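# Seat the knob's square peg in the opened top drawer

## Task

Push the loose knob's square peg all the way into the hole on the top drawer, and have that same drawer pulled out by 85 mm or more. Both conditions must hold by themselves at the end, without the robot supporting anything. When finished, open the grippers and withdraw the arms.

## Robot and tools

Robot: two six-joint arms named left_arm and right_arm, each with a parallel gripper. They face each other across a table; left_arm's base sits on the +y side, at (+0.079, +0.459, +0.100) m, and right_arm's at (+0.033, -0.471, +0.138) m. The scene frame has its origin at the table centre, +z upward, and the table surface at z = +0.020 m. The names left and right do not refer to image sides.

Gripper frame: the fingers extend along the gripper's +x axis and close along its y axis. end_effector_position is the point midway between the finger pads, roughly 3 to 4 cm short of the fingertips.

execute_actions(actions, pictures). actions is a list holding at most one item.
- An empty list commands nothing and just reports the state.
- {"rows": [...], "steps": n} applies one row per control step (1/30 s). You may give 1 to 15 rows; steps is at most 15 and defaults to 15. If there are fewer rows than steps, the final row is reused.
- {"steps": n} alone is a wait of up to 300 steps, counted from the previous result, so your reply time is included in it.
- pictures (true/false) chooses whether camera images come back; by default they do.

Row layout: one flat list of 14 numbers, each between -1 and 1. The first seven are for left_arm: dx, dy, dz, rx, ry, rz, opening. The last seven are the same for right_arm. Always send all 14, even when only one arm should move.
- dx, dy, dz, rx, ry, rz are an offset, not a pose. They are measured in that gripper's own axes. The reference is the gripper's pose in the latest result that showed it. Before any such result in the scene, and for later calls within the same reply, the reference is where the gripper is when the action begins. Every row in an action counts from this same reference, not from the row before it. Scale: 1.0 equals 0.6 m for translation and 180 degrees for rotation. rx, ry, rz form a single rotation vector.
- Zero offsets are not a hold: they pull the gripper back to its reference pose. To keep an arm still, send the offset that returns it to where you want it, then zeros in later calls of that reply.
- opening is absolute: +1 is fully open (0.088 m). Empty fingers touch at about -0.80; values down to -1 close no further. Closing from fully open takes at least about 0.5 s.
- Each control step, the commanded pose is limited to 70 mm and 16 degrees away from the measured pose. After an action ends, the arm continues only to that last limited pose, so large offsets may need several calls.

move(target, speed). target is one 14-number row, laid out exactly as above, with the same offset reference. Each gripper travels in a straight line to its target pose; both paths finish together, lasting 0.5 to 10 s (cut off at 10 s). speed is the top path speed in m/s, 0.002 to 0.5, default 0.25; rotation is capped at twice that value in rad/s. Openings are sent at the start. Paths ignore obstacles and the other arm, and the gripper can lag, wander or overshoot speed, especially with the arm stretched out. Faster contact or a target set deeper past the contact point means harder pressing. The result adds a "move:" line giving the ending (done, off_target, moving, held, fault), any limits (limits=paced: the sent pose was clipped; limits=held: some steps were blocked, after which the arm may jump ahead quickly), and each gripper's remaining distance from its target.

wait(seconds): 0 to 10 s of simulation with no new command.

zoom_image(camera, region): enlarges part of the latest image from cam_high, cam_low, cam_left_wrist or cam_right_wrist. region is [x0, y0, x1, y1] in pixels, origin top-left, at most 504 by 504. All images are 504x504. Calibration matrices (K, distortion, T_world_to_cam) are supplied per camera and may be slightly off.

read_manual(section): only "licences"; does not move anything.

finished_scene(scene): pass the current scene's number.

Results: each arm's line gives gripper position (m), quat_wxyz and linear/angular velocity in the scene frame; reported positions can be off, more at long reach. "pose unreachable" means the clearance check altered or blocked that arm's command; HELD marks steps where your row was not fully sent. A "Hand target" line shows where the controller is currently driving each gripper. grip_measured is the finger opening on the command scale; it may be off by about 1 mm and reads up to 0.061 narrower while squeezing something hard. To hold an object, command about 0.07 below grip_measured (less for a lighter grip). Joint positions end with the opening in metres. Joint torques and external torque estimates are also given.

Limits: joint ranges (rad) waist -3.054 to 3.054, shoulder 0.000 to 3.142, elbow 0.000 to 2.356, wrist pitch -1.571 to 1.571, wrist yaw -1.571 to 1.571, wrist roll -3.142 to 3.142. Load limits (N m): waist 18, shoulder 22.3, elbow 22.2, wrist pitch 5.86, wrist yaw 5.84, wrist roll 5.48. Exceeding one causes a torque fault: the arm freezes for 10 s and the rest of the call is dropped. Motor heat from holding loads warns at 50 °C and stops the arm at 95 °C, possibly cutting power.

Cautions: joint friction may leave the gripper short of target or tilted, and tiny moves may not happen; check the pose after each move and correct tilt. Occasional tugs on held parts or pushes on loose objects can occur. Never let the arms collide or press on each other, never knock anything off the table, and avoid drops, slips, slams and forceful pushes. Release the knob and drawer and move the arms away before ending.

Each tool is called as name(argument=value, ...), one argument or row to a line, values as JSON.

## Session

execute_actions(
  actions=[],
)

Scene clock: 0.00 s of 4500.00 s.
left_arm: end_effector_position=(+0.1315, +0.1486, +0.4256) grip_measured=+1.000 end_effector_quat_wxyz=(+0.765, -0.018, -0.022, -0.644) end_effector_velocity=(+0.000, +0.000, -0.002) end_effector_angular_velocity=(+0.006, +0.009, +0.004) | right_arm: end_effector_position=(-0.0926, -0.1791, +0.4577) grip_measured=+0.991 end_effector_quat_wxyz=(+0.549, +0.018, -0.014, +0.835) end_effector_velocity=(+0.003, +0.001, -0.005) end_effector_angular_velocity=(-0.017, -0.015, -0.015)
Joint positions: left_arm=[ 0.     0.845  0.652  0.249 -0.006  0.001  0.088] | right_arm=[-0.001  0.858  0.645  0.258 -0.    -0.004  0.088]
Joint velocities: left_arm=[-0.002 -0.002 -0.002 -0.007 -0.007 -0.007  0.   ] | right_arm=[-0.007 -0.002 -0.002 -0.022  0.007 -0.007 -0.   ]
Joint torques (N m, as the arm reports them, + toward a larger angle): no reading
External joint torques (N m, as the arm's controller estimates them; a push from outside toward a larger angle lowers the number): no reading
Heat: left arm: hottest shoulder 35 °C (+0.0 °C/min); right arm: hottest elbow 33 °C (+0.0 °C/min).
Hand target (left_arm): +0.131, +0.149, +0.426; +0.765, -0.018, -0.022, -0.644
Hand target (right_arm): -0.093, -0.179, +0.458; +0.549, +0.018, -0.014, +0.835

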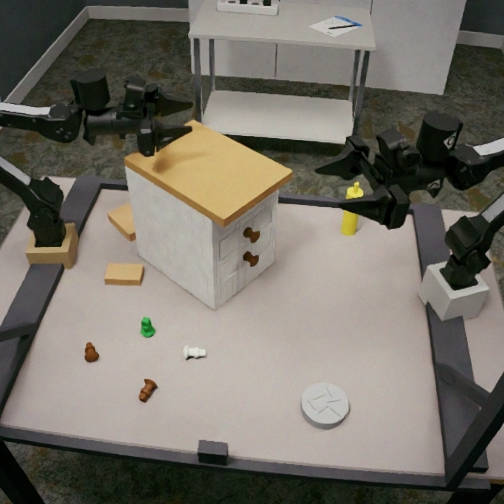

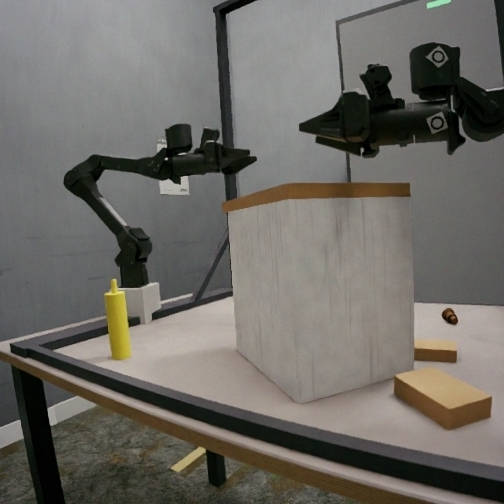

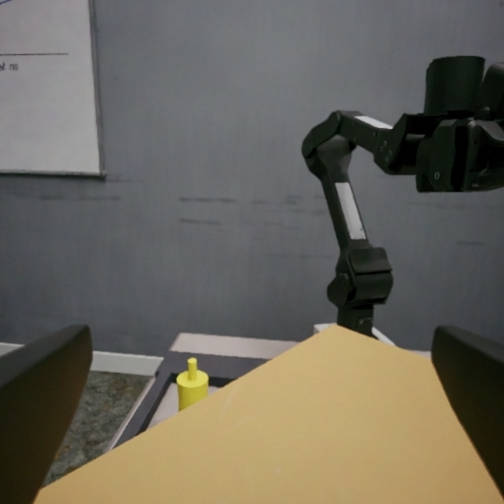

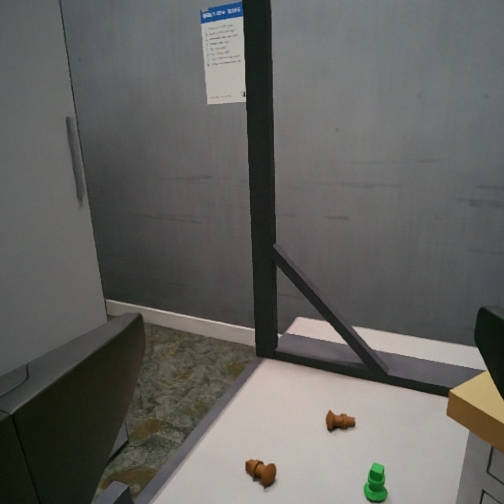

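zoom_image(
  camera="cam_high",
  region=[60, 300, 240, 420],
)

zoom_image(
  camera="cam_high",
  region=[190, 150, 330, 320],
)

zoom_image(
  camera="cam_right_wrist",
  region=[220, 380, 420, 504],
)

Region (60, 300, 240, 420) of cam_high's 504x504 image, scaled by 2.800, with more detail than that image has.

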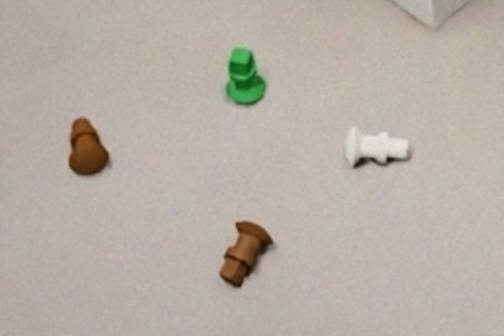

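Region (190, 150, 330, 320) of cam_high's 504x504 image, scaled by 2.965, with more detail than that image has; it fills the left 415 columns of this view, and the rest is white.

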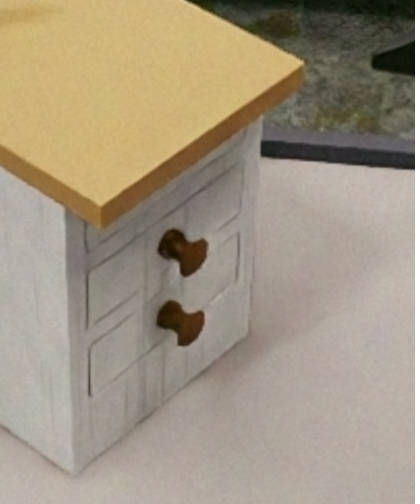

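Region (220, 380, 420, 504) of cam_right_wrist's 504x504 image, scaled by 2.520, with more detail than that image has; it fills the top 312 rows of this view, and the rest is white.

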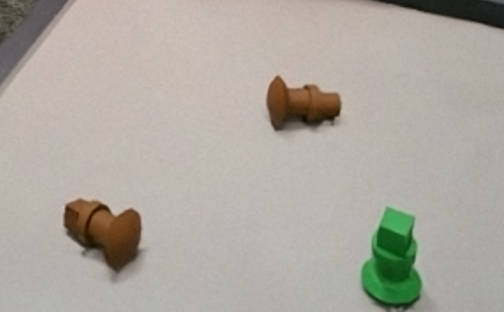

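zoom_image(
  camera="cam_high",
  region=[125, 365, 175, 415],
)

zoom_image(
  camera="cam_high",
  region=[170, 330, 220, 375],
)

zoom_image(
  camera="cam_right_wrist",
  region=[230, 400, 370, 500],
)

Region (125, 365, 175, 415) of cam_high's 504x504 image, scaled by 10.080, with more detail than that image has.

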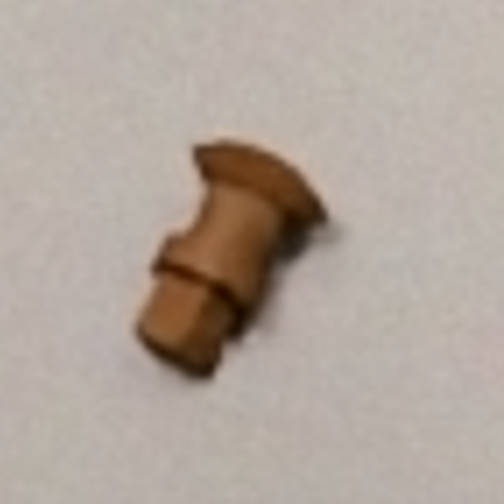

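Region (170, 330, 220, 375) of cam_high's 504x504 image, scaled by 10.080, with more detail than that image has; it fills the top 454 rows of this view, and the rest is white.

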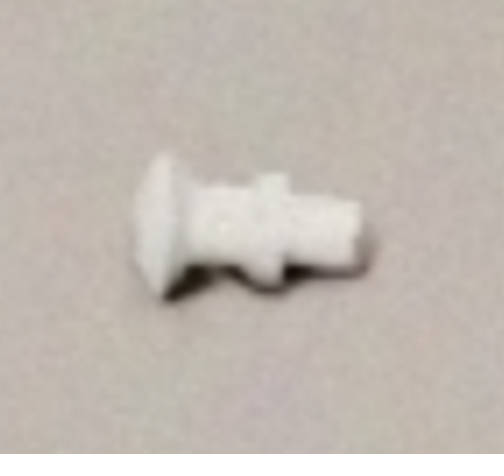

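Region (230, 400, 370, 500) of cam_right_wrist's 504x504 image, scaled by 3.600, with more detail than that image has; it fills the top 360 rows of this view, and the rest is white.

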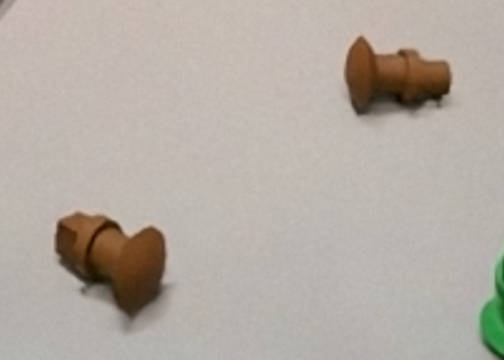

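move(
  target=[-0.110,-0.646,-0.443,0.479,0.314,-0.479,0.2,0.2,0.005,-0.397,0,0,0,1],
  speed=0.3,
)

Scene clock: 47.50 s of 4500.00 s.
left_arm: end_effector_position=(-0.2578, +0.1353, +0.1616) grip_measured=+0.203 end_effector_quat_wxyz=(-0.063, +0.705, -0.107, -0.698) end_effector_velocity=(+0.003, -0.001, -0.003) end_effector_angular_velocity=(-0.001, -0.032, -0.009) | right_arm: end_effector_position=(-0.1448, -0.0636, +0.2276) grip_measured=+0.991 end_effector_quat_wxyz=(+0.549, +0.011, -0.010, +0.836) end_effector_velocity=(+0.002, +0.000, -0.001) end_effector_angular_velocity=(+0.008, -0.037, -0.001)
Joint positions: left_arm=[-0.985  2.352  2.065 -1.242 -0.047  0.993  0.049] | right_arm=[ 0.006  2.132  0.585  1.578  0.004 -0.004  0.088]
Joint velocities: left_arm=[-0.002  0.017  0.017 -0.022 -0.022  0.007 -0.   ] | right_arm=[-0.007 -0.002 -0.002 -0.007 -0.007 -0.037  0.   ]
Joint torques (N m, as the arm reports them, + toward a larger angle): left_arm=[-0.19 -8.8   6.52  0.07 -0.02  0.06] | right_arm=[ 0.32 -6.66  5.15  2.16  0.18 -0.03]
External joint torques (N m, as the arm's controller estimates them; a push from outside toward a larger angle lowers the number): left_arm=[-0.18  1.66  1.08 -0.3  -0.03  0.06] | right_arm=[ 0.42  0.68  1.89  0.38  0.17 -0.04]
Heat: left arm: hottest elbow 37 °C (+2.5 °C/min); right arm: hottest elbow 37 °C (+5.1 °C/min).
Hand target (left_arm): -0.260, +0.135, +0.157; -0.067, +0.707, -0.107, -0.696
Hand target (right_arm): -0.146, -0.062, +0.226; +0.549, +0.011, -0.010, +0.835
Off the commanded pose (left_arm): 0.006 m, 1 deg.
Off the commanded pose (right_arm): 0.005 m, 1 deg.
joint sent to its limit (right arm) — the command would take joint 4 (wrist pitch) past its upper limit, so that joint was sent only as far as its limit.
After step 90, 39.97 s passed at rest.
move: done
camera_calibration (this result's frames):
cam_left_wrist: T_world_to_cam=[[0.215742, 0.975598, -0.0407823, -0.0652204], [0.926926, -0.191489, 0.322709, 0.249062], [0.307025, -0.107424, -0.945619, 0.328769], [0, 0, 0, 1]] pos_world=[-0.317731, 0.146639, 0.227856]
cam_right_wrist: T_world_to_cam=[[0.907475, 0.418329, -0.0386046, 0.176504], [0.0892272, -0.28172, -0.955339, 0.246223], [-0.410522, 0.863501, -0.292981, 0.143557], [0, 0, 0, 1]] pos_world=[-0.123209, -0.128432, 0.2841]

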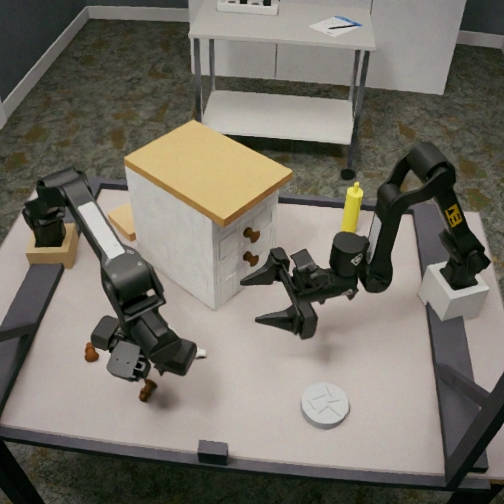

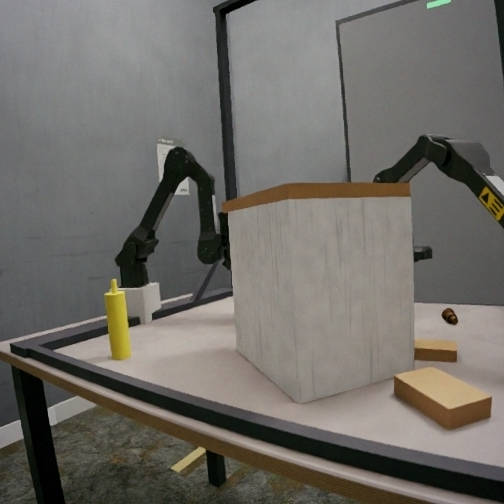

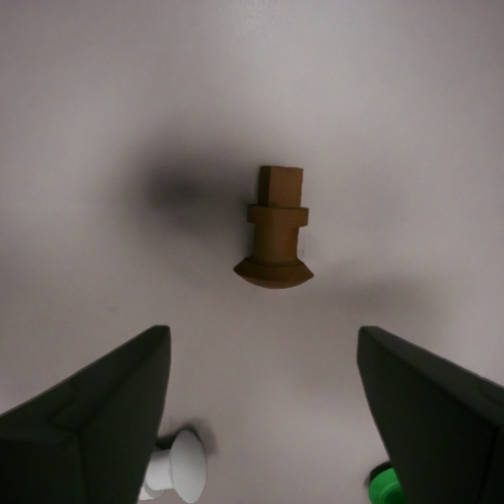

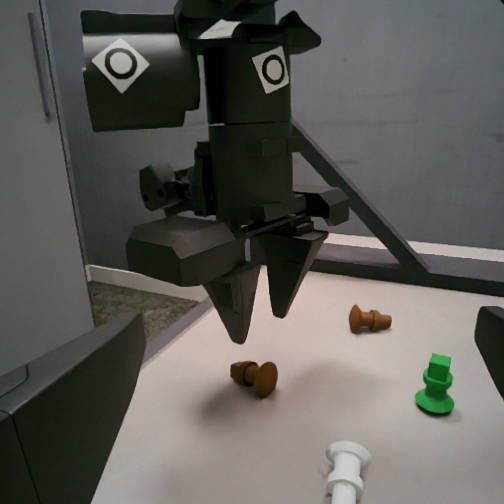

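execute_actions(
  actions=[],
)

Scene clock: 63.10 s of 4500.00 s.
left_arm: end_effector_position=(-0.2578, +0.1354, +0.1611) grip_measured=+0.203 end_effector_quat_wxyz=(-0.064, +0.705, -0.107, -0.698) end_effector_velocity=(-0.000, -0.000, +0.001) end_effector_angular_velocity=(-0.010, +0.001, +0.005) | right_arm: end_effector_position=(-0.1449, -0.0635, +0.2275) grip_measured=+0.991 end_effector_quat_wxyz=(+0.549, +0.011, -0.010, +0.836) end_effector_velocity=(+0.003, -0.001, -0.008) end_effector_angular_velocity=(-0.020, -0.033, -0.010)
Joint positions: left_arm=[-0.985  2.355  2.067 -1.244 -0.047  0.993  0.049] | right_arm=[ 0.006  2.133  0.585  1.578  0.004 -0.004  0.088]
Joint velocities: left_arm=[-0.002 -0.007 -0.007  0.007 -0.007 -0.007 -0.   ] | right_arm=[-0.002  0.002 -0.007 -0.022  0.007 -0.022 -0.   ]
Joint torques (N m, as the arm reports them, + toward a larger angle): left_arm=[-0.14 -9.06  6.56  0.06 -0.03  0.09] | right_arm=[ 0.27 -6.72  5.24  2.15  0.18 -0.01]
External joint torques (N m, as the arm's controller estimates them; a push from outside toward a larger angle lowers the number): left_arm=[-0.14  1.47  1.11 -0.3  -0.04  0.09] | right_arm=[ 0.29  0.54  2.04  0.4   0.17 -0.02]
Heat: left arm: hottest shoulder 38 °C (+3.0 °C/min); right arm: hottest wrist pitch 38 °C (+4.1 °C/min).
Hand target (left_arm): -0.260, +0.135, +0.157; -0.067, +0.707, -0.107, -0.696
Hand target (right_arm): -0.146, -0.062, +0.226; +0.549, +0.011, -0.010, +0.835
Off the commanded pose (left_arm): 0.006 m, 1 deg.
Off the commanded pose (right_arm): 0.005 m, 1 deg.
Steps of this call (steps 1 to 90: nothing new was sent; then 12.60 s passed at rest). Readings (end_effector_position):
1: left_arm (-0.2578, +0.1353, +0.1615) | right_arm (-0.1449, -0.0635, +0.2277)
2: left_arm (-0.2578, +0.1353, +0.1614) | right_arm (-0.1449, -0.0635, +0.2277)
4: left_arm (-0.2577, +0.1354, +0.1610) | right_arm (-0.1449, -0.0635, +0.2277)
8: left_arm (-0.2577, +0.1354, +0.1610) | right_arm (-0.1449, -0.0635, +0.2277)
90: the state above
camera_calibration (this result's frames):
cam_left_wrist: T_world_to_cam=[[0.216192, 0.975588, -0.0385787, -0.0655467], [0.926213, -0.192431, 0.324192, 0.24889], [0.308854, -0.10582, -0.945204, 0.328452], [0, 0, 0, 1]] pos_world=[-0.317798, 0.146597, 0.227238]
cam_right_wrist: T_world_to_cam=[[0.907475, 0.418329, -0.0386046, 0.1765], [0.0892272, -0.28172, -0.955339, 0.246197], [-0.410522, 0.863501, -0.292981, 0.14346], [0, 0, 0, 1]] pos_world=[-0.123244, -0.128354, 0.284046]

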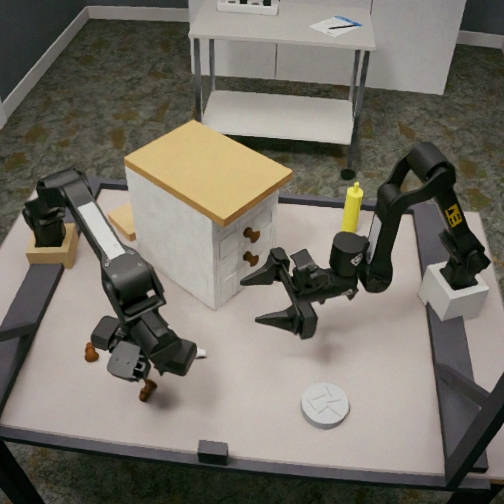

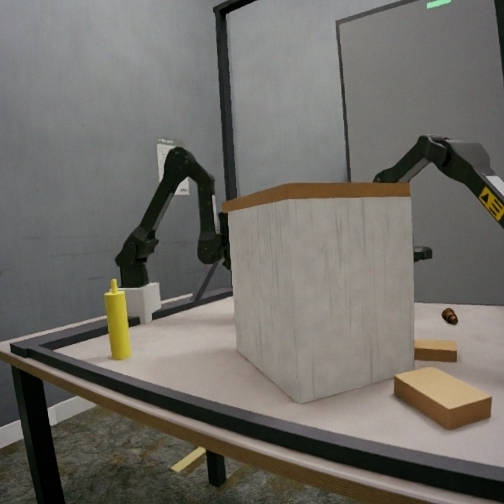

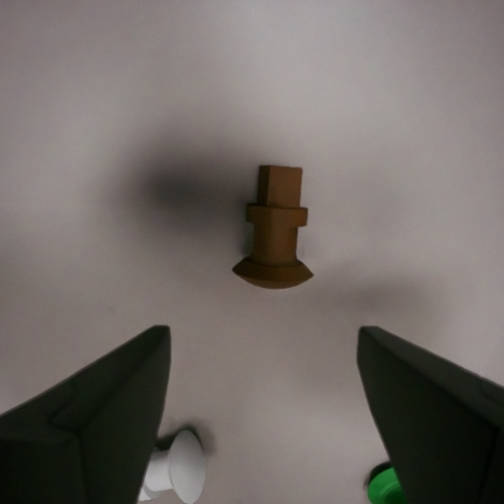

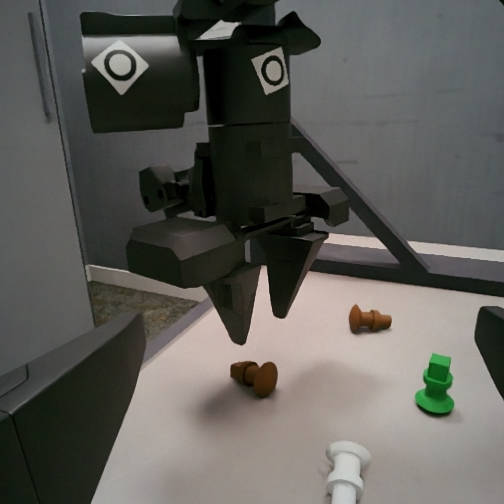

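move(
  target=[0.05,-0.008,0.064,0,0,0,0.2,0,0,0.05,0,0,0,1],
  speed=0.1,
)

Scene clock: 74.37 s of 4500.00 s.
left_arm: end_effector_position=(-0.2918, +0.1485, +0.1350) grip_measured=+0.203 end_effector_quat_wxyz=(-0.064, +0.704, -0.107, -0.699) end_effector_velocity=(-0.002, +0.002, -0.004) end_effector_angular_velocity=(-0.004, -0.005, +0.015) | right_arm: end_effector_position=(-0.1452, -0.0628, +0.2560) grip_measured=+0.991 end_effector_quat_wxyz=(+0.549, +0.011, -0.010, +0.836) end_effector_velocity=(+0.000, -0.001, +0.003) end_effector_angular_velocity=(+0.005, -0.006, +0.005)
Joint positions: left_arm=[-1.053  2.45   2.133 -1.214 -0.047  0.926  0.049] | right_arm=[ 0.006  1.995  0.585  1.44   0.004 -0.004  0.088]
Joint velocities: left_arm=[-0.007  0.007 -0.002  0.007 -0.007 -0.022 -0.   ] | right_arm=[-0.002 -0.012 -0.002 -0.007 -0.007 -0.007  0.   ]
Joint torques (N m, as the arm reports them, + toward a larger angle): left_arm=[-0.25 -9.04  6.53  0.36 -0.1  -0.06] | right_arm=[ 0.02 -9.04  4.11  1.89 -0.01 -0.01]
External joint torques (N m, as the arm's controller estimates them; a push from outside toward a larger angle lowers the number): left_arm=[-0.16  1.79  1.14 -0.01 -0.12 -0.06] | right_arm=[ 0.   -1.91  0.13  0.11  0.   -0.02]
Heat: left arm: hottest shoulder 39 °C (+4.0 °C/min); right arm: hottest wrist pitch 39 °C (+4.0 °C/min).
Hand target (left_arm): -0.294, +0.148, +0.130; -0.064, +0.705, -0.107, -0.698
Hand target (right_arm): -0.145, -0.064, +0.257; +0.549, +0.012, -0.010, +0.836
Off the commanded pose (left_arm): 0.005 m, 0 deg.
Off the commanded pose (right_arm): 0.002 m, 0 deg.
After step 90, 7.23 s passed at rest.
move: done
camera_calibration (this result's frames):
cam_left_wrist: T_world_to_cam=[[0.216887, 0.975382, -0.0398618, -0.0716221], [0.927461, -0.193147, 0.320172, 0.292414], [0.304591, -0.106411, -0.94652, 0.314718], [0, 0, 0, 1]] pos_world=[-0.351529, 0.159827, 0.201409]
cam_right_wrist: T_world_to_cam=[[0.907481, 0.418316, -0.0386116, 0.177584], [0.0893736, -0.282054, -0.955227, 0.273565], [-0.410477, 0.863399, -0.293345, 0.151099], [0, 0, 0, 1]] pos_world=[-0.123581, -0.127585, 0.312498]

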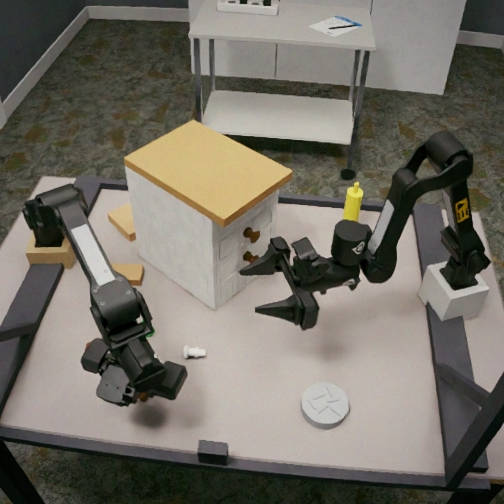

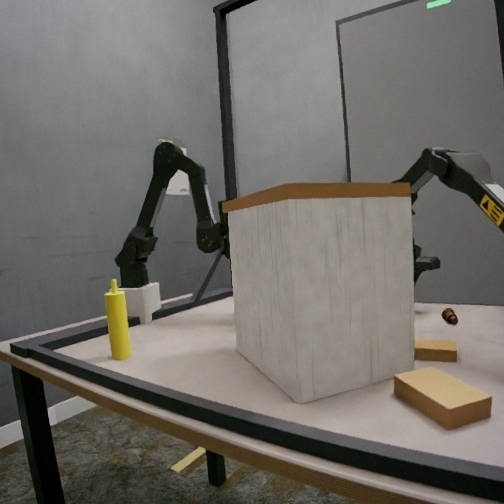

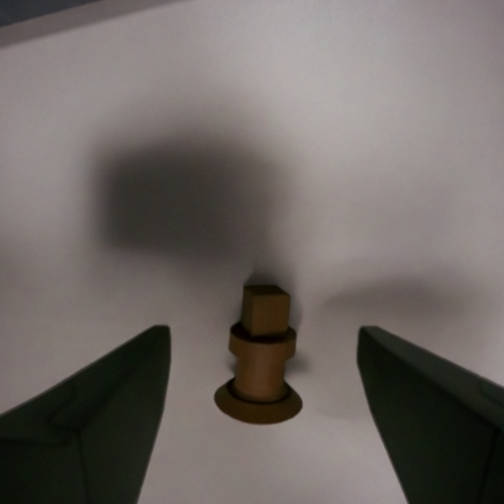

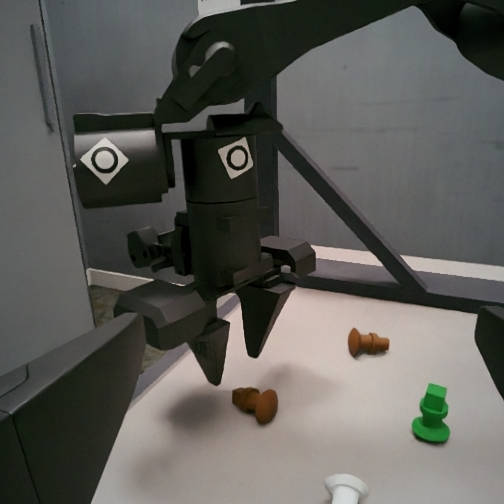

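move(
  target=[0.045,0,0.009,0,0,0,0.2,0,0,0,0,0,0,1],
  speed=0.05,
)

Scene clock: 79.43 s of 4500.00 s.
left_arm: end_effector_position=(-0.2980, +0.1452, +0.1178) grip_measured=+0.203 end_effector_quat_wxyz=(-0.058, +0.699, -0.112, -0.704) end_effector_velocity=(-0.001, -0.001, +0.001) end_effector_angular_velocity=(-0.010, +0.003, +0.020) | right_arm: end_effector_position=(-0.1452, -0.0628, +0.2559) grip_measured=+0.991 end_effector_quat_wxyz=(+0.549, +0.011, -0.009, +0.836) end_effector_velocity=(-0.002, -0.001, +0.002) end_effector_angular_velocity=(+0.010, -0.004, +0.019)
Joint positions: left_arm=[-1.055  2.473  2.104 -1.143 -0.047  0.922  0.049] | right_arm=[ 0.006  1.995  0.585  1.439  0.004 -0.004  0.088]
Joint velocities: left_arm=[-0.002 -0.002 -0.002  0.007 -0.007 -0.022 -0.   ] | right_arm=[-0.002 -0.002 -0.002  0.007 -0.022 -0.007 -0.   ]
Joint torques (N m, as the arm reports them, + toward a larger angle): left_arm=[-0.3  -9.34  4.31  0.51  0.03 -0.06] | right_arm=[ 0.06 -7.87  4.9   2.08  0.    0.  ]
External joint torques (N m, as the arm's controller estimates them; a push from outside toward a larger angle lowers the number): left_arm=[-0.29  1.71 -1.14  0.12  0.02 -0.06] | right_arm=[ 0.03 -0.74  0.92  0.3   0.01 -0.01]
Heat: left arm: hottest shoulder 40 °C (+5.0 °C/min); right arm: hottest wrist pitch 39 °C (+3.0 °C/min).
Hand target (left_arm): -0.297, +0.148, +0.108; -0.064, +0.704, -0.107, -0.699
Hand target (right_arm): -0.145, -0.063, +0.256; +0.549, +0.011, -0.009, +0.836
Off the commanded pose (left_arm): 0.010 m, 1 deg.
Off the commanded pose (right_arm): 0.000 m, 0 deg.
After step 90, 1.17 s passed at rest.
move: off_target (left_arm)
camera_calibration (this result's frames):
cam_left_wrist: T_world_to_cam=[[0.215017, 0.975021, -0.0556863, -0.0664067], [0.932692, -0.188106, 0.307736, 0.305273], [0.289574, -0.118106, -0.949841, 0.297546], [0, 0, 0, 1]] pos_world=[-0.356609, 0.157314, 0.18498]
cam_right_wrist: T_world_to_cam=[[0.907487, 0.418302, -0.0386186, 0.177583], [0.0895201, -0.282388, -0.955114, 0.273458], [-0.410432, 0.863296, -0.29371, 0.151165], [0, 0, 0, 1]] pos_world=[-0.123591, -0.127563, 0.31244]

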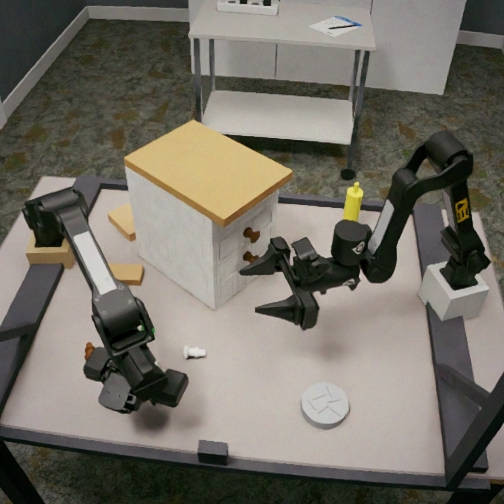

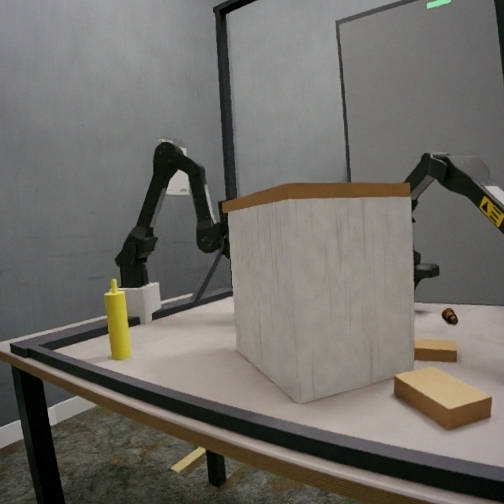

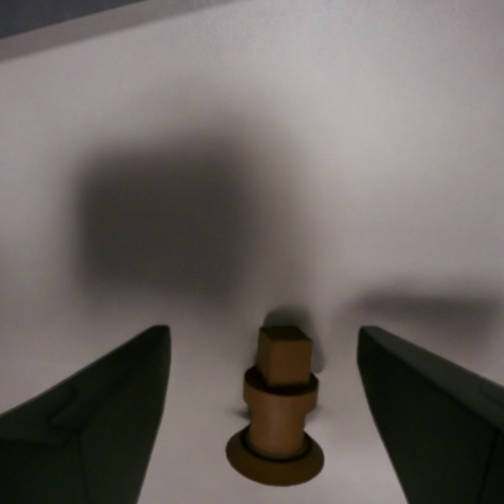

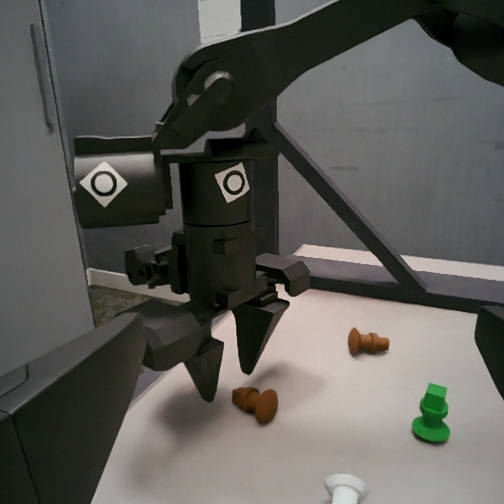

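execute_actions(
  actions=[
    {"rows":[[0.018,-0.012,-0.017,0,0,0,0.2,0,0,0,0,0,0,1]],"steps":15},
  ],
)

Scene clock: 86.00 s of 4500.00 s.
left_arm: end_effector_position=(-0.2869, +0.1511, +0.0986) grip_measured=+0.203 end_effector_quat_wxyz=(-0.064, +0.703, -0.107, -0.700) end_effector_velocity=(+0.004, +0.003, -0.008) end_effector_angular_velocity=(+0.002, -0.014, +0.005) | right_arm: end_effector_position=(-0.1452, -0.0628, +0.2559) grip_measured=+0.991 end_effector_quat_wxyz=(+0.549, +0.011, -0.009, +0.836) end_effector_velocity=(-0.000, +0.001, -0.003) end_effector_angular_velocity=(-0.013, -0.014, +0.005)
Joint positions: left_arm=[-1.05   2.449  1.985 -1.066 -0.046  0.928  0.049] | right_arm=[ 0.006  1.995  0.585  1.439  0.004 -0.004  0.088]
Joint velocities: left_arm=[-0.002 -0.002 -0.037  0.022 -0.007 -0.007 -0.   ] | right_arm=[-0.002 -0.002  0.002 -0.022 -0.007 -0.007 -0.001]
Joint torques (N m, as the arm reports them, + toward a larger angle): left_arm=[  0.3  -12.95   3.99   0.59  -0.05   0.09] | right_arm=[ 0.06 -7.95  4.88  2.05  0.01 -0.01]
External joint torques (N m, as the arm's controller estimates them; a push from outside toward a larger angle lowers the number): left_arm=[ 0.29 -1.85 -1.53  0.15 -0.05  0.09] | right_arm=[ 0.06 -0.87  0.93  0.29  0.01 -0.02]
Heat: left arm: hottest shoulder 41 °C (+5.0 °C/min); right arm: hottest wrist pitch 39 °C (+3.0 °C/min).
Hand target (left_arm): -0.287, +0.149, +0.106; -0.058, +0.699, -0.112, -0.704
Hand target (right_arm): -0.145, -0.063, +0.256; +0.549, +0.011, -0.009, +0.836
Off the commanded pose (left_arm): 0.008 m, 1 deg.
Off the commanded pose (right_arm): 0.000 m, 0 deg.
Steps of this call (steps 1 to 90: nothing new was sent; then 3.07 s passed at rest; steps 91 to 105: all 15 steps of this action). Readings (end_effector_position):
91: left_arm (-0.2977, +0.1454, +0.1144) | right_arm (-0.1452, -0.0628, +0.2559)
92: left_arm (-0.2967, +0.1462, +0.1119) | right_arm (-0.1452, -0.0628, +0.2559)
94: left_arm (-0.2921, +0.1495, +0.1051) | right_arm (-0.1452, -0.0628, +0.2559)
98: left_arm (-0.2894, +0.1503, +0.1004) | right_arm (-0.1452, -0.0628, +0.2559)
105: the state above
camera_calibration (this result's frames):
cam_left_wrist: T_world_to_cam=[[0.216502, 0.975471, -0.0397878, -0.0768186], [0.92807, -0.192991, 0.318497, 0.300372], [0.303006, -0.105881, -0.947088, 0.278538], [0, 0, 0, 1]] pos_world=[-0.346533, 0.162395, 0.165076]
cam_right_wrist: T_world_to_cam=[[0.907487, 0.418302, -0.0386186, 0.177583], [0.0895201, -0.282388, -0.955114, 0.273458], [-0.410432, 0.863296, -0.29371, 0.151165], [0, 0, 0, 1]] pos_world=[-0.123591, -0.127563, 0.31244]

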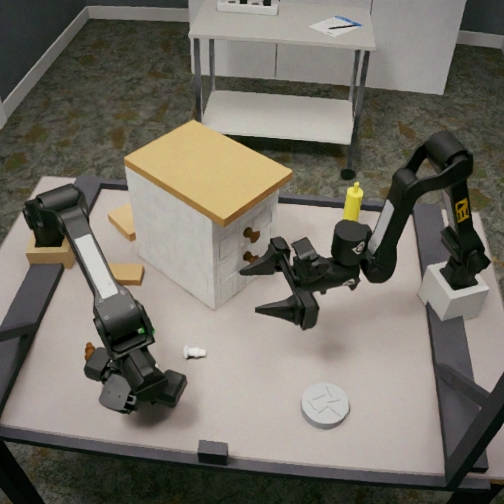

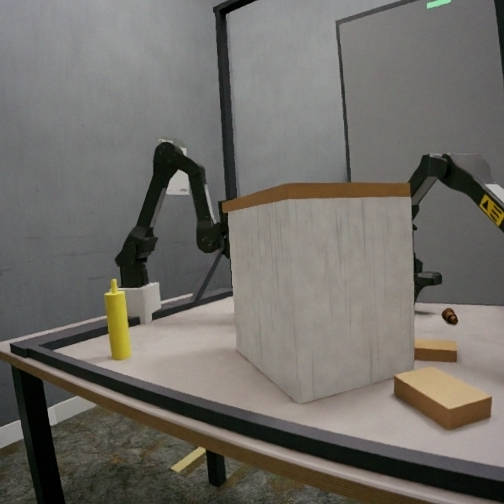

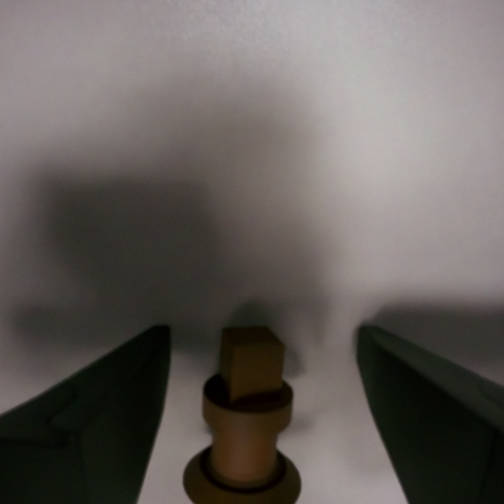

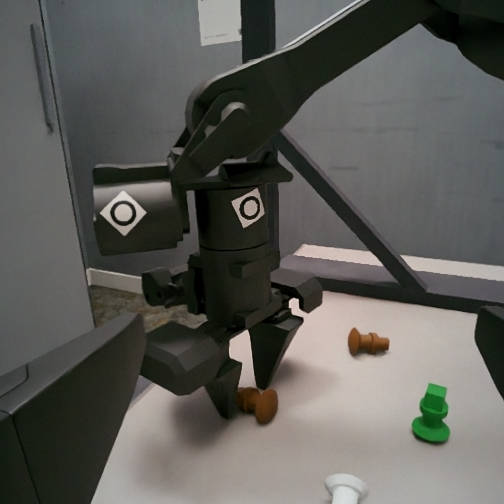

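execute_actions(
  actions=[
    {"rows":[[-0.01,0,0,0,0,0,0.2,0,0,0,0,0,0,1],[-0.01,0,0,0,0,0,0.2,0,0,0,0,0,0,1],[-0.01,0,0,0,0,0,0.2,0,0,0,0,0,0,1],[-0.008,0.007,0.018,0,0,0,0.2,0,0,0,0,0,0,1]],"steps":15},
  ],
)

Scene clock: 91.27 s of 4500.00 s.
left_arm: end_effector_position=(-0.2966, +0.1495, +0.1096) grip_measured=+0.203 end_effector_quat_wxyz=(-0.061, +0.700, -0.110, -0.703) end_effector_velocity=(+0.009, +0.005, -0.023) end_effector_angular_velocity=(+0.045, -0.066, +0.025) | right_arm: end_effector_position=(-0.1452, -0.0628, +0.2559) grip_measured=+0.991 end_effector_quat_wxyz=(+0.549, +0.011, -0.009, +0.836) end_effector_velocity=(+0.002, +0.000, -0.001) end_effector_angular_velocity=(-0.004, -0.010, -0.000)
Joint positions: left_arm=[-1.06   2.468  2.064 -1.115 -0.046  0.918  0.049] | right_arm=[ 0.006  1.995  0.585  1.439  0.004 -0.004  0.088]
Joint velocities: left_arm=[ 0.002  0.056  0.012 -0.037 -0.007 -0.022 -0.   ] | right_arm=[-0.007 -0.002 -0.002 -0.007 -0.007 -0.007 -0.   ]
Joint torques (N m, as the arm reports them, + toward a larger angle): left_arm=[-0.25 -9.37  6.52  0.08 -0.04 -0.06] | right_arm=[ 0.01 -7.93  4.86  2.06 -0.01  0.  ]
External joint torques (N m, as the arm's controller estimates them; a push from outside toward a larger angle lowers the number): left_arm=[-0.41  1.48  1.18 -0.29 -0.04 -0.06] | right_arm=[ 0.07 -0.82  0.9   0.28 -0.01 -0.01]
Heat: left arm: hottest shoulder 43 °C (+7.1 °C/min); right arm: hottest wrist pitch 39 °C (+2.0 °C/min).
Hand target (left_arm): -0.298, +0.150, +0.104; -0.064, +0.703, -0.107, -0.700
Hand target (right_arm): -0.145, -0.063, +0.256; +0.549, +0.011, -0.009, +0.836
Off the commanded pose (left_arm): 0.006 m, 1 deg.
Off the commanded pose (right_arm): 0.000 m, 0 deg.
Steps of this call (steps 1 to 90: nothing new was sent; then 1.77 s passed at rest; steps 91 to 105: all 15 steps of this action). Readings (end_effector_position):
91: left_arm (-0.2872, +0.1509, +0.0983) | right_arm (-0.1452, -0.0628, +0.2559)
92: left_arm (-0.2869, +0.1512, +0.0983) | right_arm (-0.1452, -0.0628, +0.2559)
94: left_arm (-0.2859, +0.1522, +0.1001) | right_arm (-0.1452, -0.0628, +0.2559)
98: left_arm (-0.2926, +0.1494, +0.1065) | right_arm (-0.1452, -0.0628, +0.2559)
105: the state above
camera_calibration (this result's frames):
cam_left_wrist: T_world_to_cam=[[0.216115, 0.975163, -0.0484995, -0.0717796], [0.930977, -0.190843, 0.311226, 0.306849], [0.29424, -0.112412, -0.949098, 0.29033], [0, 0, 0, 1]] pos_world=[-0.355583, 0.161194, 0.176571]
cam_right_wrist: T_world_to_cam=[[0.907487, 0.418302, -0.0386186, 0.177583], [0.0895201, -0.282388, -0.955114, 0.273458], [-0.410432, 0.863296, -0.29371, 0.151165], [0, 0, 0, 1]] pos_world=[-0.123591, -0.127563, 0.31244]

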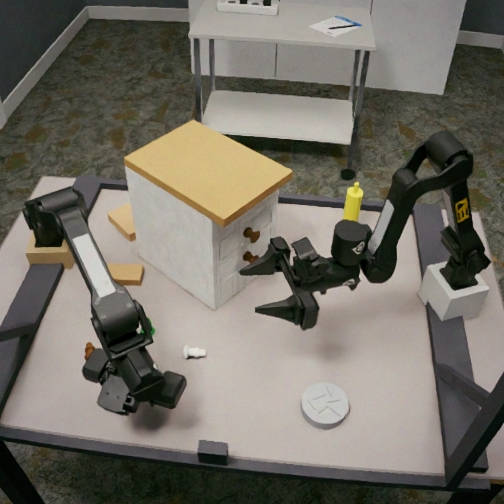

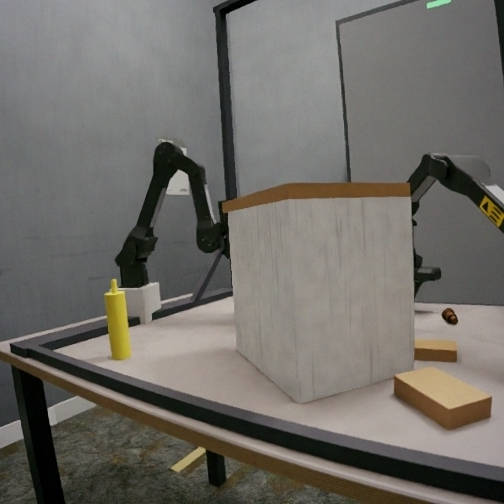

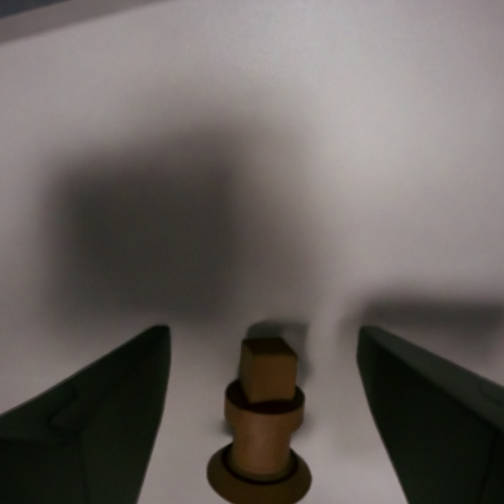

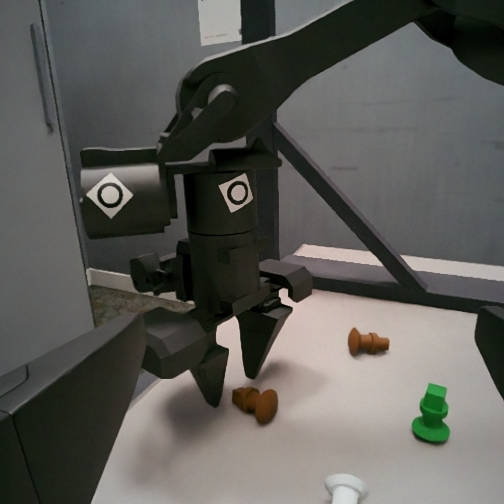

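execute_actions(
  actions=[
    {"rows":[[0.016,0,0.002,0,0,0,0.0,0,0,0,0,0,0,1]],"steps":15},
  ],
)

Scene clock: 94.93 s of 4500.00 s.
left_arm: end_effector_position=(-0.2994, +0.1472, +0.1064) grip_measured=+0.006 end_effector_quat_wxyz=(-0.057, +0.697, -0.113, -0.706) end_effector_velocity=(+0.001, +0.001, +0.000) end_effector_angular_velocity=(-0.001, -0.010, +0.005) | right_arm: end_effector_position=(-0.1452, -0.0628, +0.2559) grip_measured=+0.991 end_effector_quat_wxyz=(+0.549, +0.011, -0.009, +0.836) end_effector_velocity=(+0.001, -0.001, -0.005) end_effector_angular_velocity=(-0.013, -0.014, +0.005)
Joint positions: left_arm=[-1.06   2.475  2.062 -1.093 -0.046  0.917  0.039] | right_arm=[ 0.006  1.995  0.585  1.439  0.004 -0.004  0.088]
Joint velocities: left_arm=[-0.002 -0.002 -0.002 -0.007 -0.007 -0.007 -0.001] | right_arm=[-0.002  0.002 -0.007 -0.007 -0.007 -0.007 -0.   ]
Joint torques (N m, as the arm reports them, + toward a larger angle): left_arm=[ -0.08 -10.09   3.95   0.59  -0.01   0.03] | right_arm=[ 0.04 -7.91  4.91  2.04  0.01 -0.01]
External joint torques (N m, as the arm's controller estimates them; a push from outside toward a larger angle lowers the number): left_arm=[-0.08  0.94 -1.45  0.19 -0.02  0.03] | right_arm=[ 0.03 -0.87  1.02  0.28  0.01 -0.02]
Heat: left arm: hottest shoulder 43 °C (+7.0 °C/min); right arm: hottest wrist pitch 39 °C (+2.0 °C/min).
Hand target (left_arm): -0.298, +0.149, +0.100; -0.061, +0.700, -0.110, -0.703
Hand target (right_arm): -0.145, -0.063, +0.256; +0.549, +0.011, -0.009, +0.836
Off the commanded pose (left_arm): 0.007 m, 1 deg.
Off the commanded pose (right_arm): 0.000 m, 0 deg.
Steps of this call (steps 1 to 90: nothing new was sent; then 0.17 s passed at rest; steps 91 to 105: all 15 steps of this action). Readings (end_effector_position):
91: left_arm (-0.2963, +0.1497, +0.1075) | right_arm (-0.1452, -0.0628, +0.2559)
92: left_arm (-0.2970, +0.1491, +0.1076) | right_arm (-0.1452, -0.0628, +0.2559)
94: left_arm (-0.2990, +0.1476, +0.1077) | right_arm (-0.1452, -0.0628, +0.2559)
98: left_arm (-0.2995, +0.1471, +0.1071) | right_arm (-0.1452, -0.0628, +0.2559)
105: the state above
camera_calibration (this result's frames):
cam_left_wrist: T_world_to_cam=[[0.214793, 0.974865, -0.0591739, -0.0683213], [0.93443, -0.187504, 0.302793, 0.311487], [0.284087, -0.120331, -0.951218, 0.286248], [0, 0, 0, 1]] pos_world=[-0.357707, 0.159454, 0.173926]
cam_right_wrist: T_world_to_cam=[[0.907487, 0.418302, -0.0386186, 0.177583], [0.0895201, -0.282388, -0.955114, 0.273458], [-0.410432, 0.863296, -0.29371, 0.151165], [0, 0, 0, 1]] pos_world=[-0.123591, -0.127563, 0.31244]

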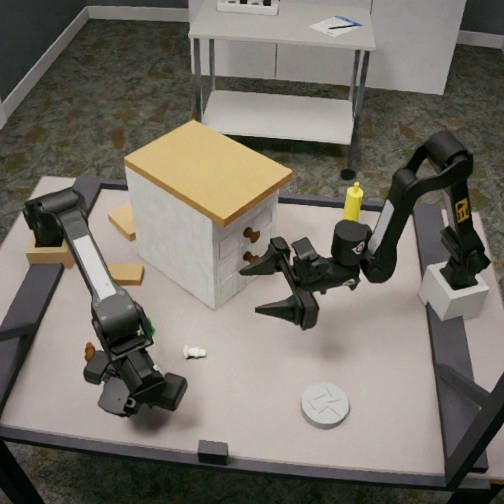

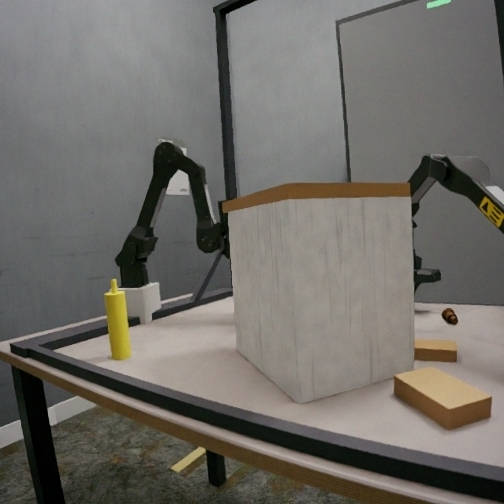

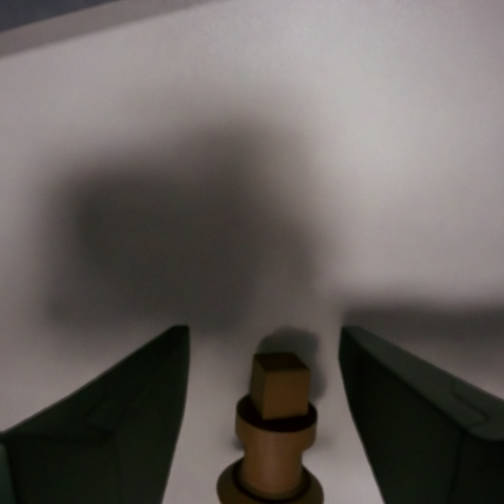

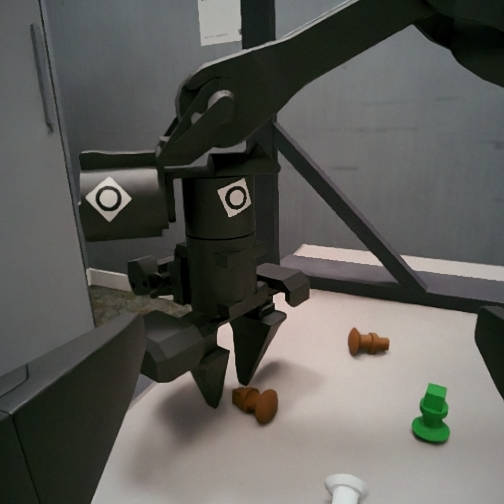

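execute_actions(
  actions=[
    {"rows":[[0.016,-0.007,-0.008,0,0,0,0.15,0,0,0,0,0,0,1]],"steps":15},
  ],
)

Scene clock: 101.27 s of 4500.00 s.
left_arm: end_effector_position=(-0.2975, +0.1485, +0.0970) grip_measured=+0.145 end_effector_quat_wxyz=(-0.056, +0.695, -0.114, -0.708) end_effector_velocity=(+0.006, -0.001, +0.000) end_effector_angular_velocity=(-0.010, -0.024, -0.003) | right_arm: end_effector_position=(-0.1452, -0.0628, +0.2559) grip_measured=+0.991 end_effector_quat_wxyz=(+0.549, +0.011, -0.009, +0.836) end_effector_velocity=(+0.000, -0.001, -0.000) end_effector_angular_velocity=(+0.005, -0.006, +0.005)
Joint positions: left_arm=[-1.059  2.466  2.008 -1.041 -0.044  0.918  0.046] | right_arm=[ 0.006  1.995  0.585  1.439  0.004 -0.004  0.088]
Joint velocities: left_arm=[ 0.002 -0.007 -0.012 -0.007 -0.022  0.007  0.001] | right_arm=[-0.002  0.002 -0.002  0.007 -0.007 -0.007  0.   ]
Joint torques (N m, as the arm reports them, + toward a larger angle): left_arm=[  0.17 -12.     3.32   0.42  -0.04   0.13] | right_arm=[ 0.04 -7.89  4.86  2.04  0.   -0.02]
External joint torques (N m, as the arm's controller estimates them; a push from outside toward a larger angle lowers the number): left_arm=[ 0.05 -0.73 -2.28 -0.03 -0.03  0.14] | right_arm=[ 0.04 -0.8   0.92  0.27  0.   -0.03]
Heat: left arm: hottest shoulder 44 °C (+7.1 °C/min); right arm: hottest wrist pitch 39 °C (+2.0 °C/min).
Hand target (left_arm): -0.294, +0.149, +0.097; -0.057, +0.697, -0.113, -0.706
Hand target (right_arm): -0.145, -0.063, +0.256; +0.549, +0.011, -0.009, +0.836
Off the commanded pose (left_arm): 0.004 m, 0 deg.
Off the commanded pose (right_arm): 0.000 m, 0 deg.
Steps of this call (steps 1 to 90: nothing new was sent; then 2.83 s passed at rest; steps 91 to 105: all 15 steps of this action). Readings (end_effector_position):
91: left_arm (-0.2994, +0.1472, +0.1044) | right_arm (-0.1452, -0.0628, +0.2559)
92: left_arm (-0.2990, +0.1475, +0.1018) | right_arm (-0.1452, -0.0628, +0.2559)
94: left_arm (-0.2975, +0.1489, +0.0977) | right_arm (-0.1452, -0.0628, +0.2559)
98: left_arm (-0.2975, +0.1487, +0.0973) | right_arm (-0.1452, -0.0628, +0.2559)
105: the state above
camera_calibration (this result's frames):
cam_left_wrist: T_world_to_cam=[[0.214516, 0.974654, -0.0635019, -0.0701508], [0.936133, -0.186619, 0.298041, 0.313637], [0.278636, -0.123381, -0.952438, 0.275846], [0, 0, 0, 1]] pos_world=[-0.355418, 0.160938, 0.164795]
cam_right_wrist: T_world_to_cam=[[0.907487, 0.418302, -0.0386186, 0.177583], [0.0895201, -0.282388, -0.955114, 0.273458], [-0.410432, 0.863296, -0.29371, 0.151165], [0, 0, 0, 1]] pos_world=[-0.123591, -0.127563, 0.31244]

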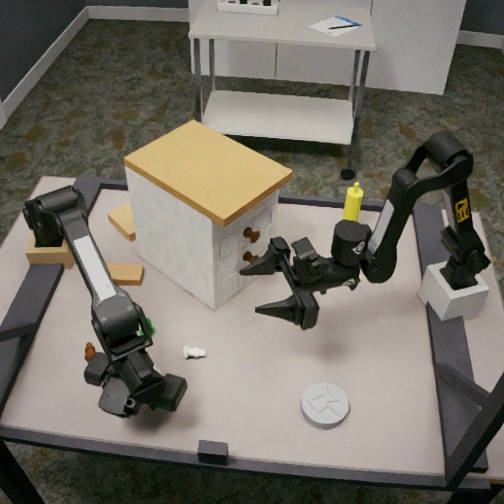

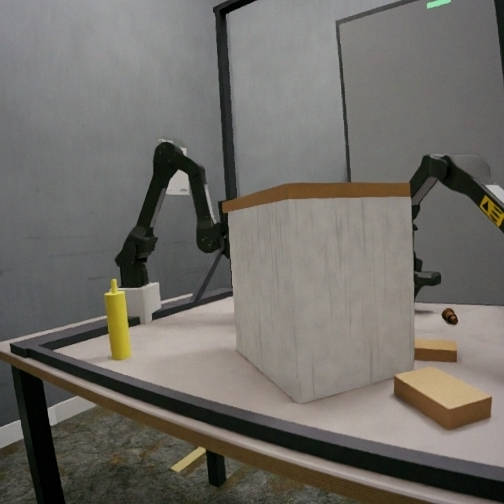

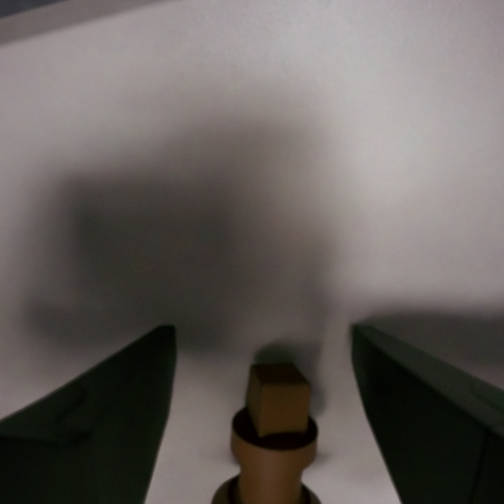

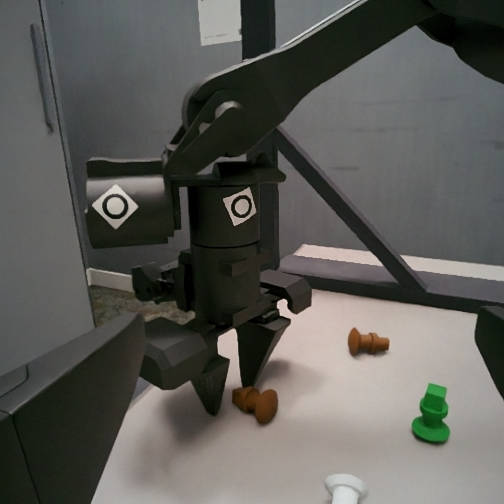

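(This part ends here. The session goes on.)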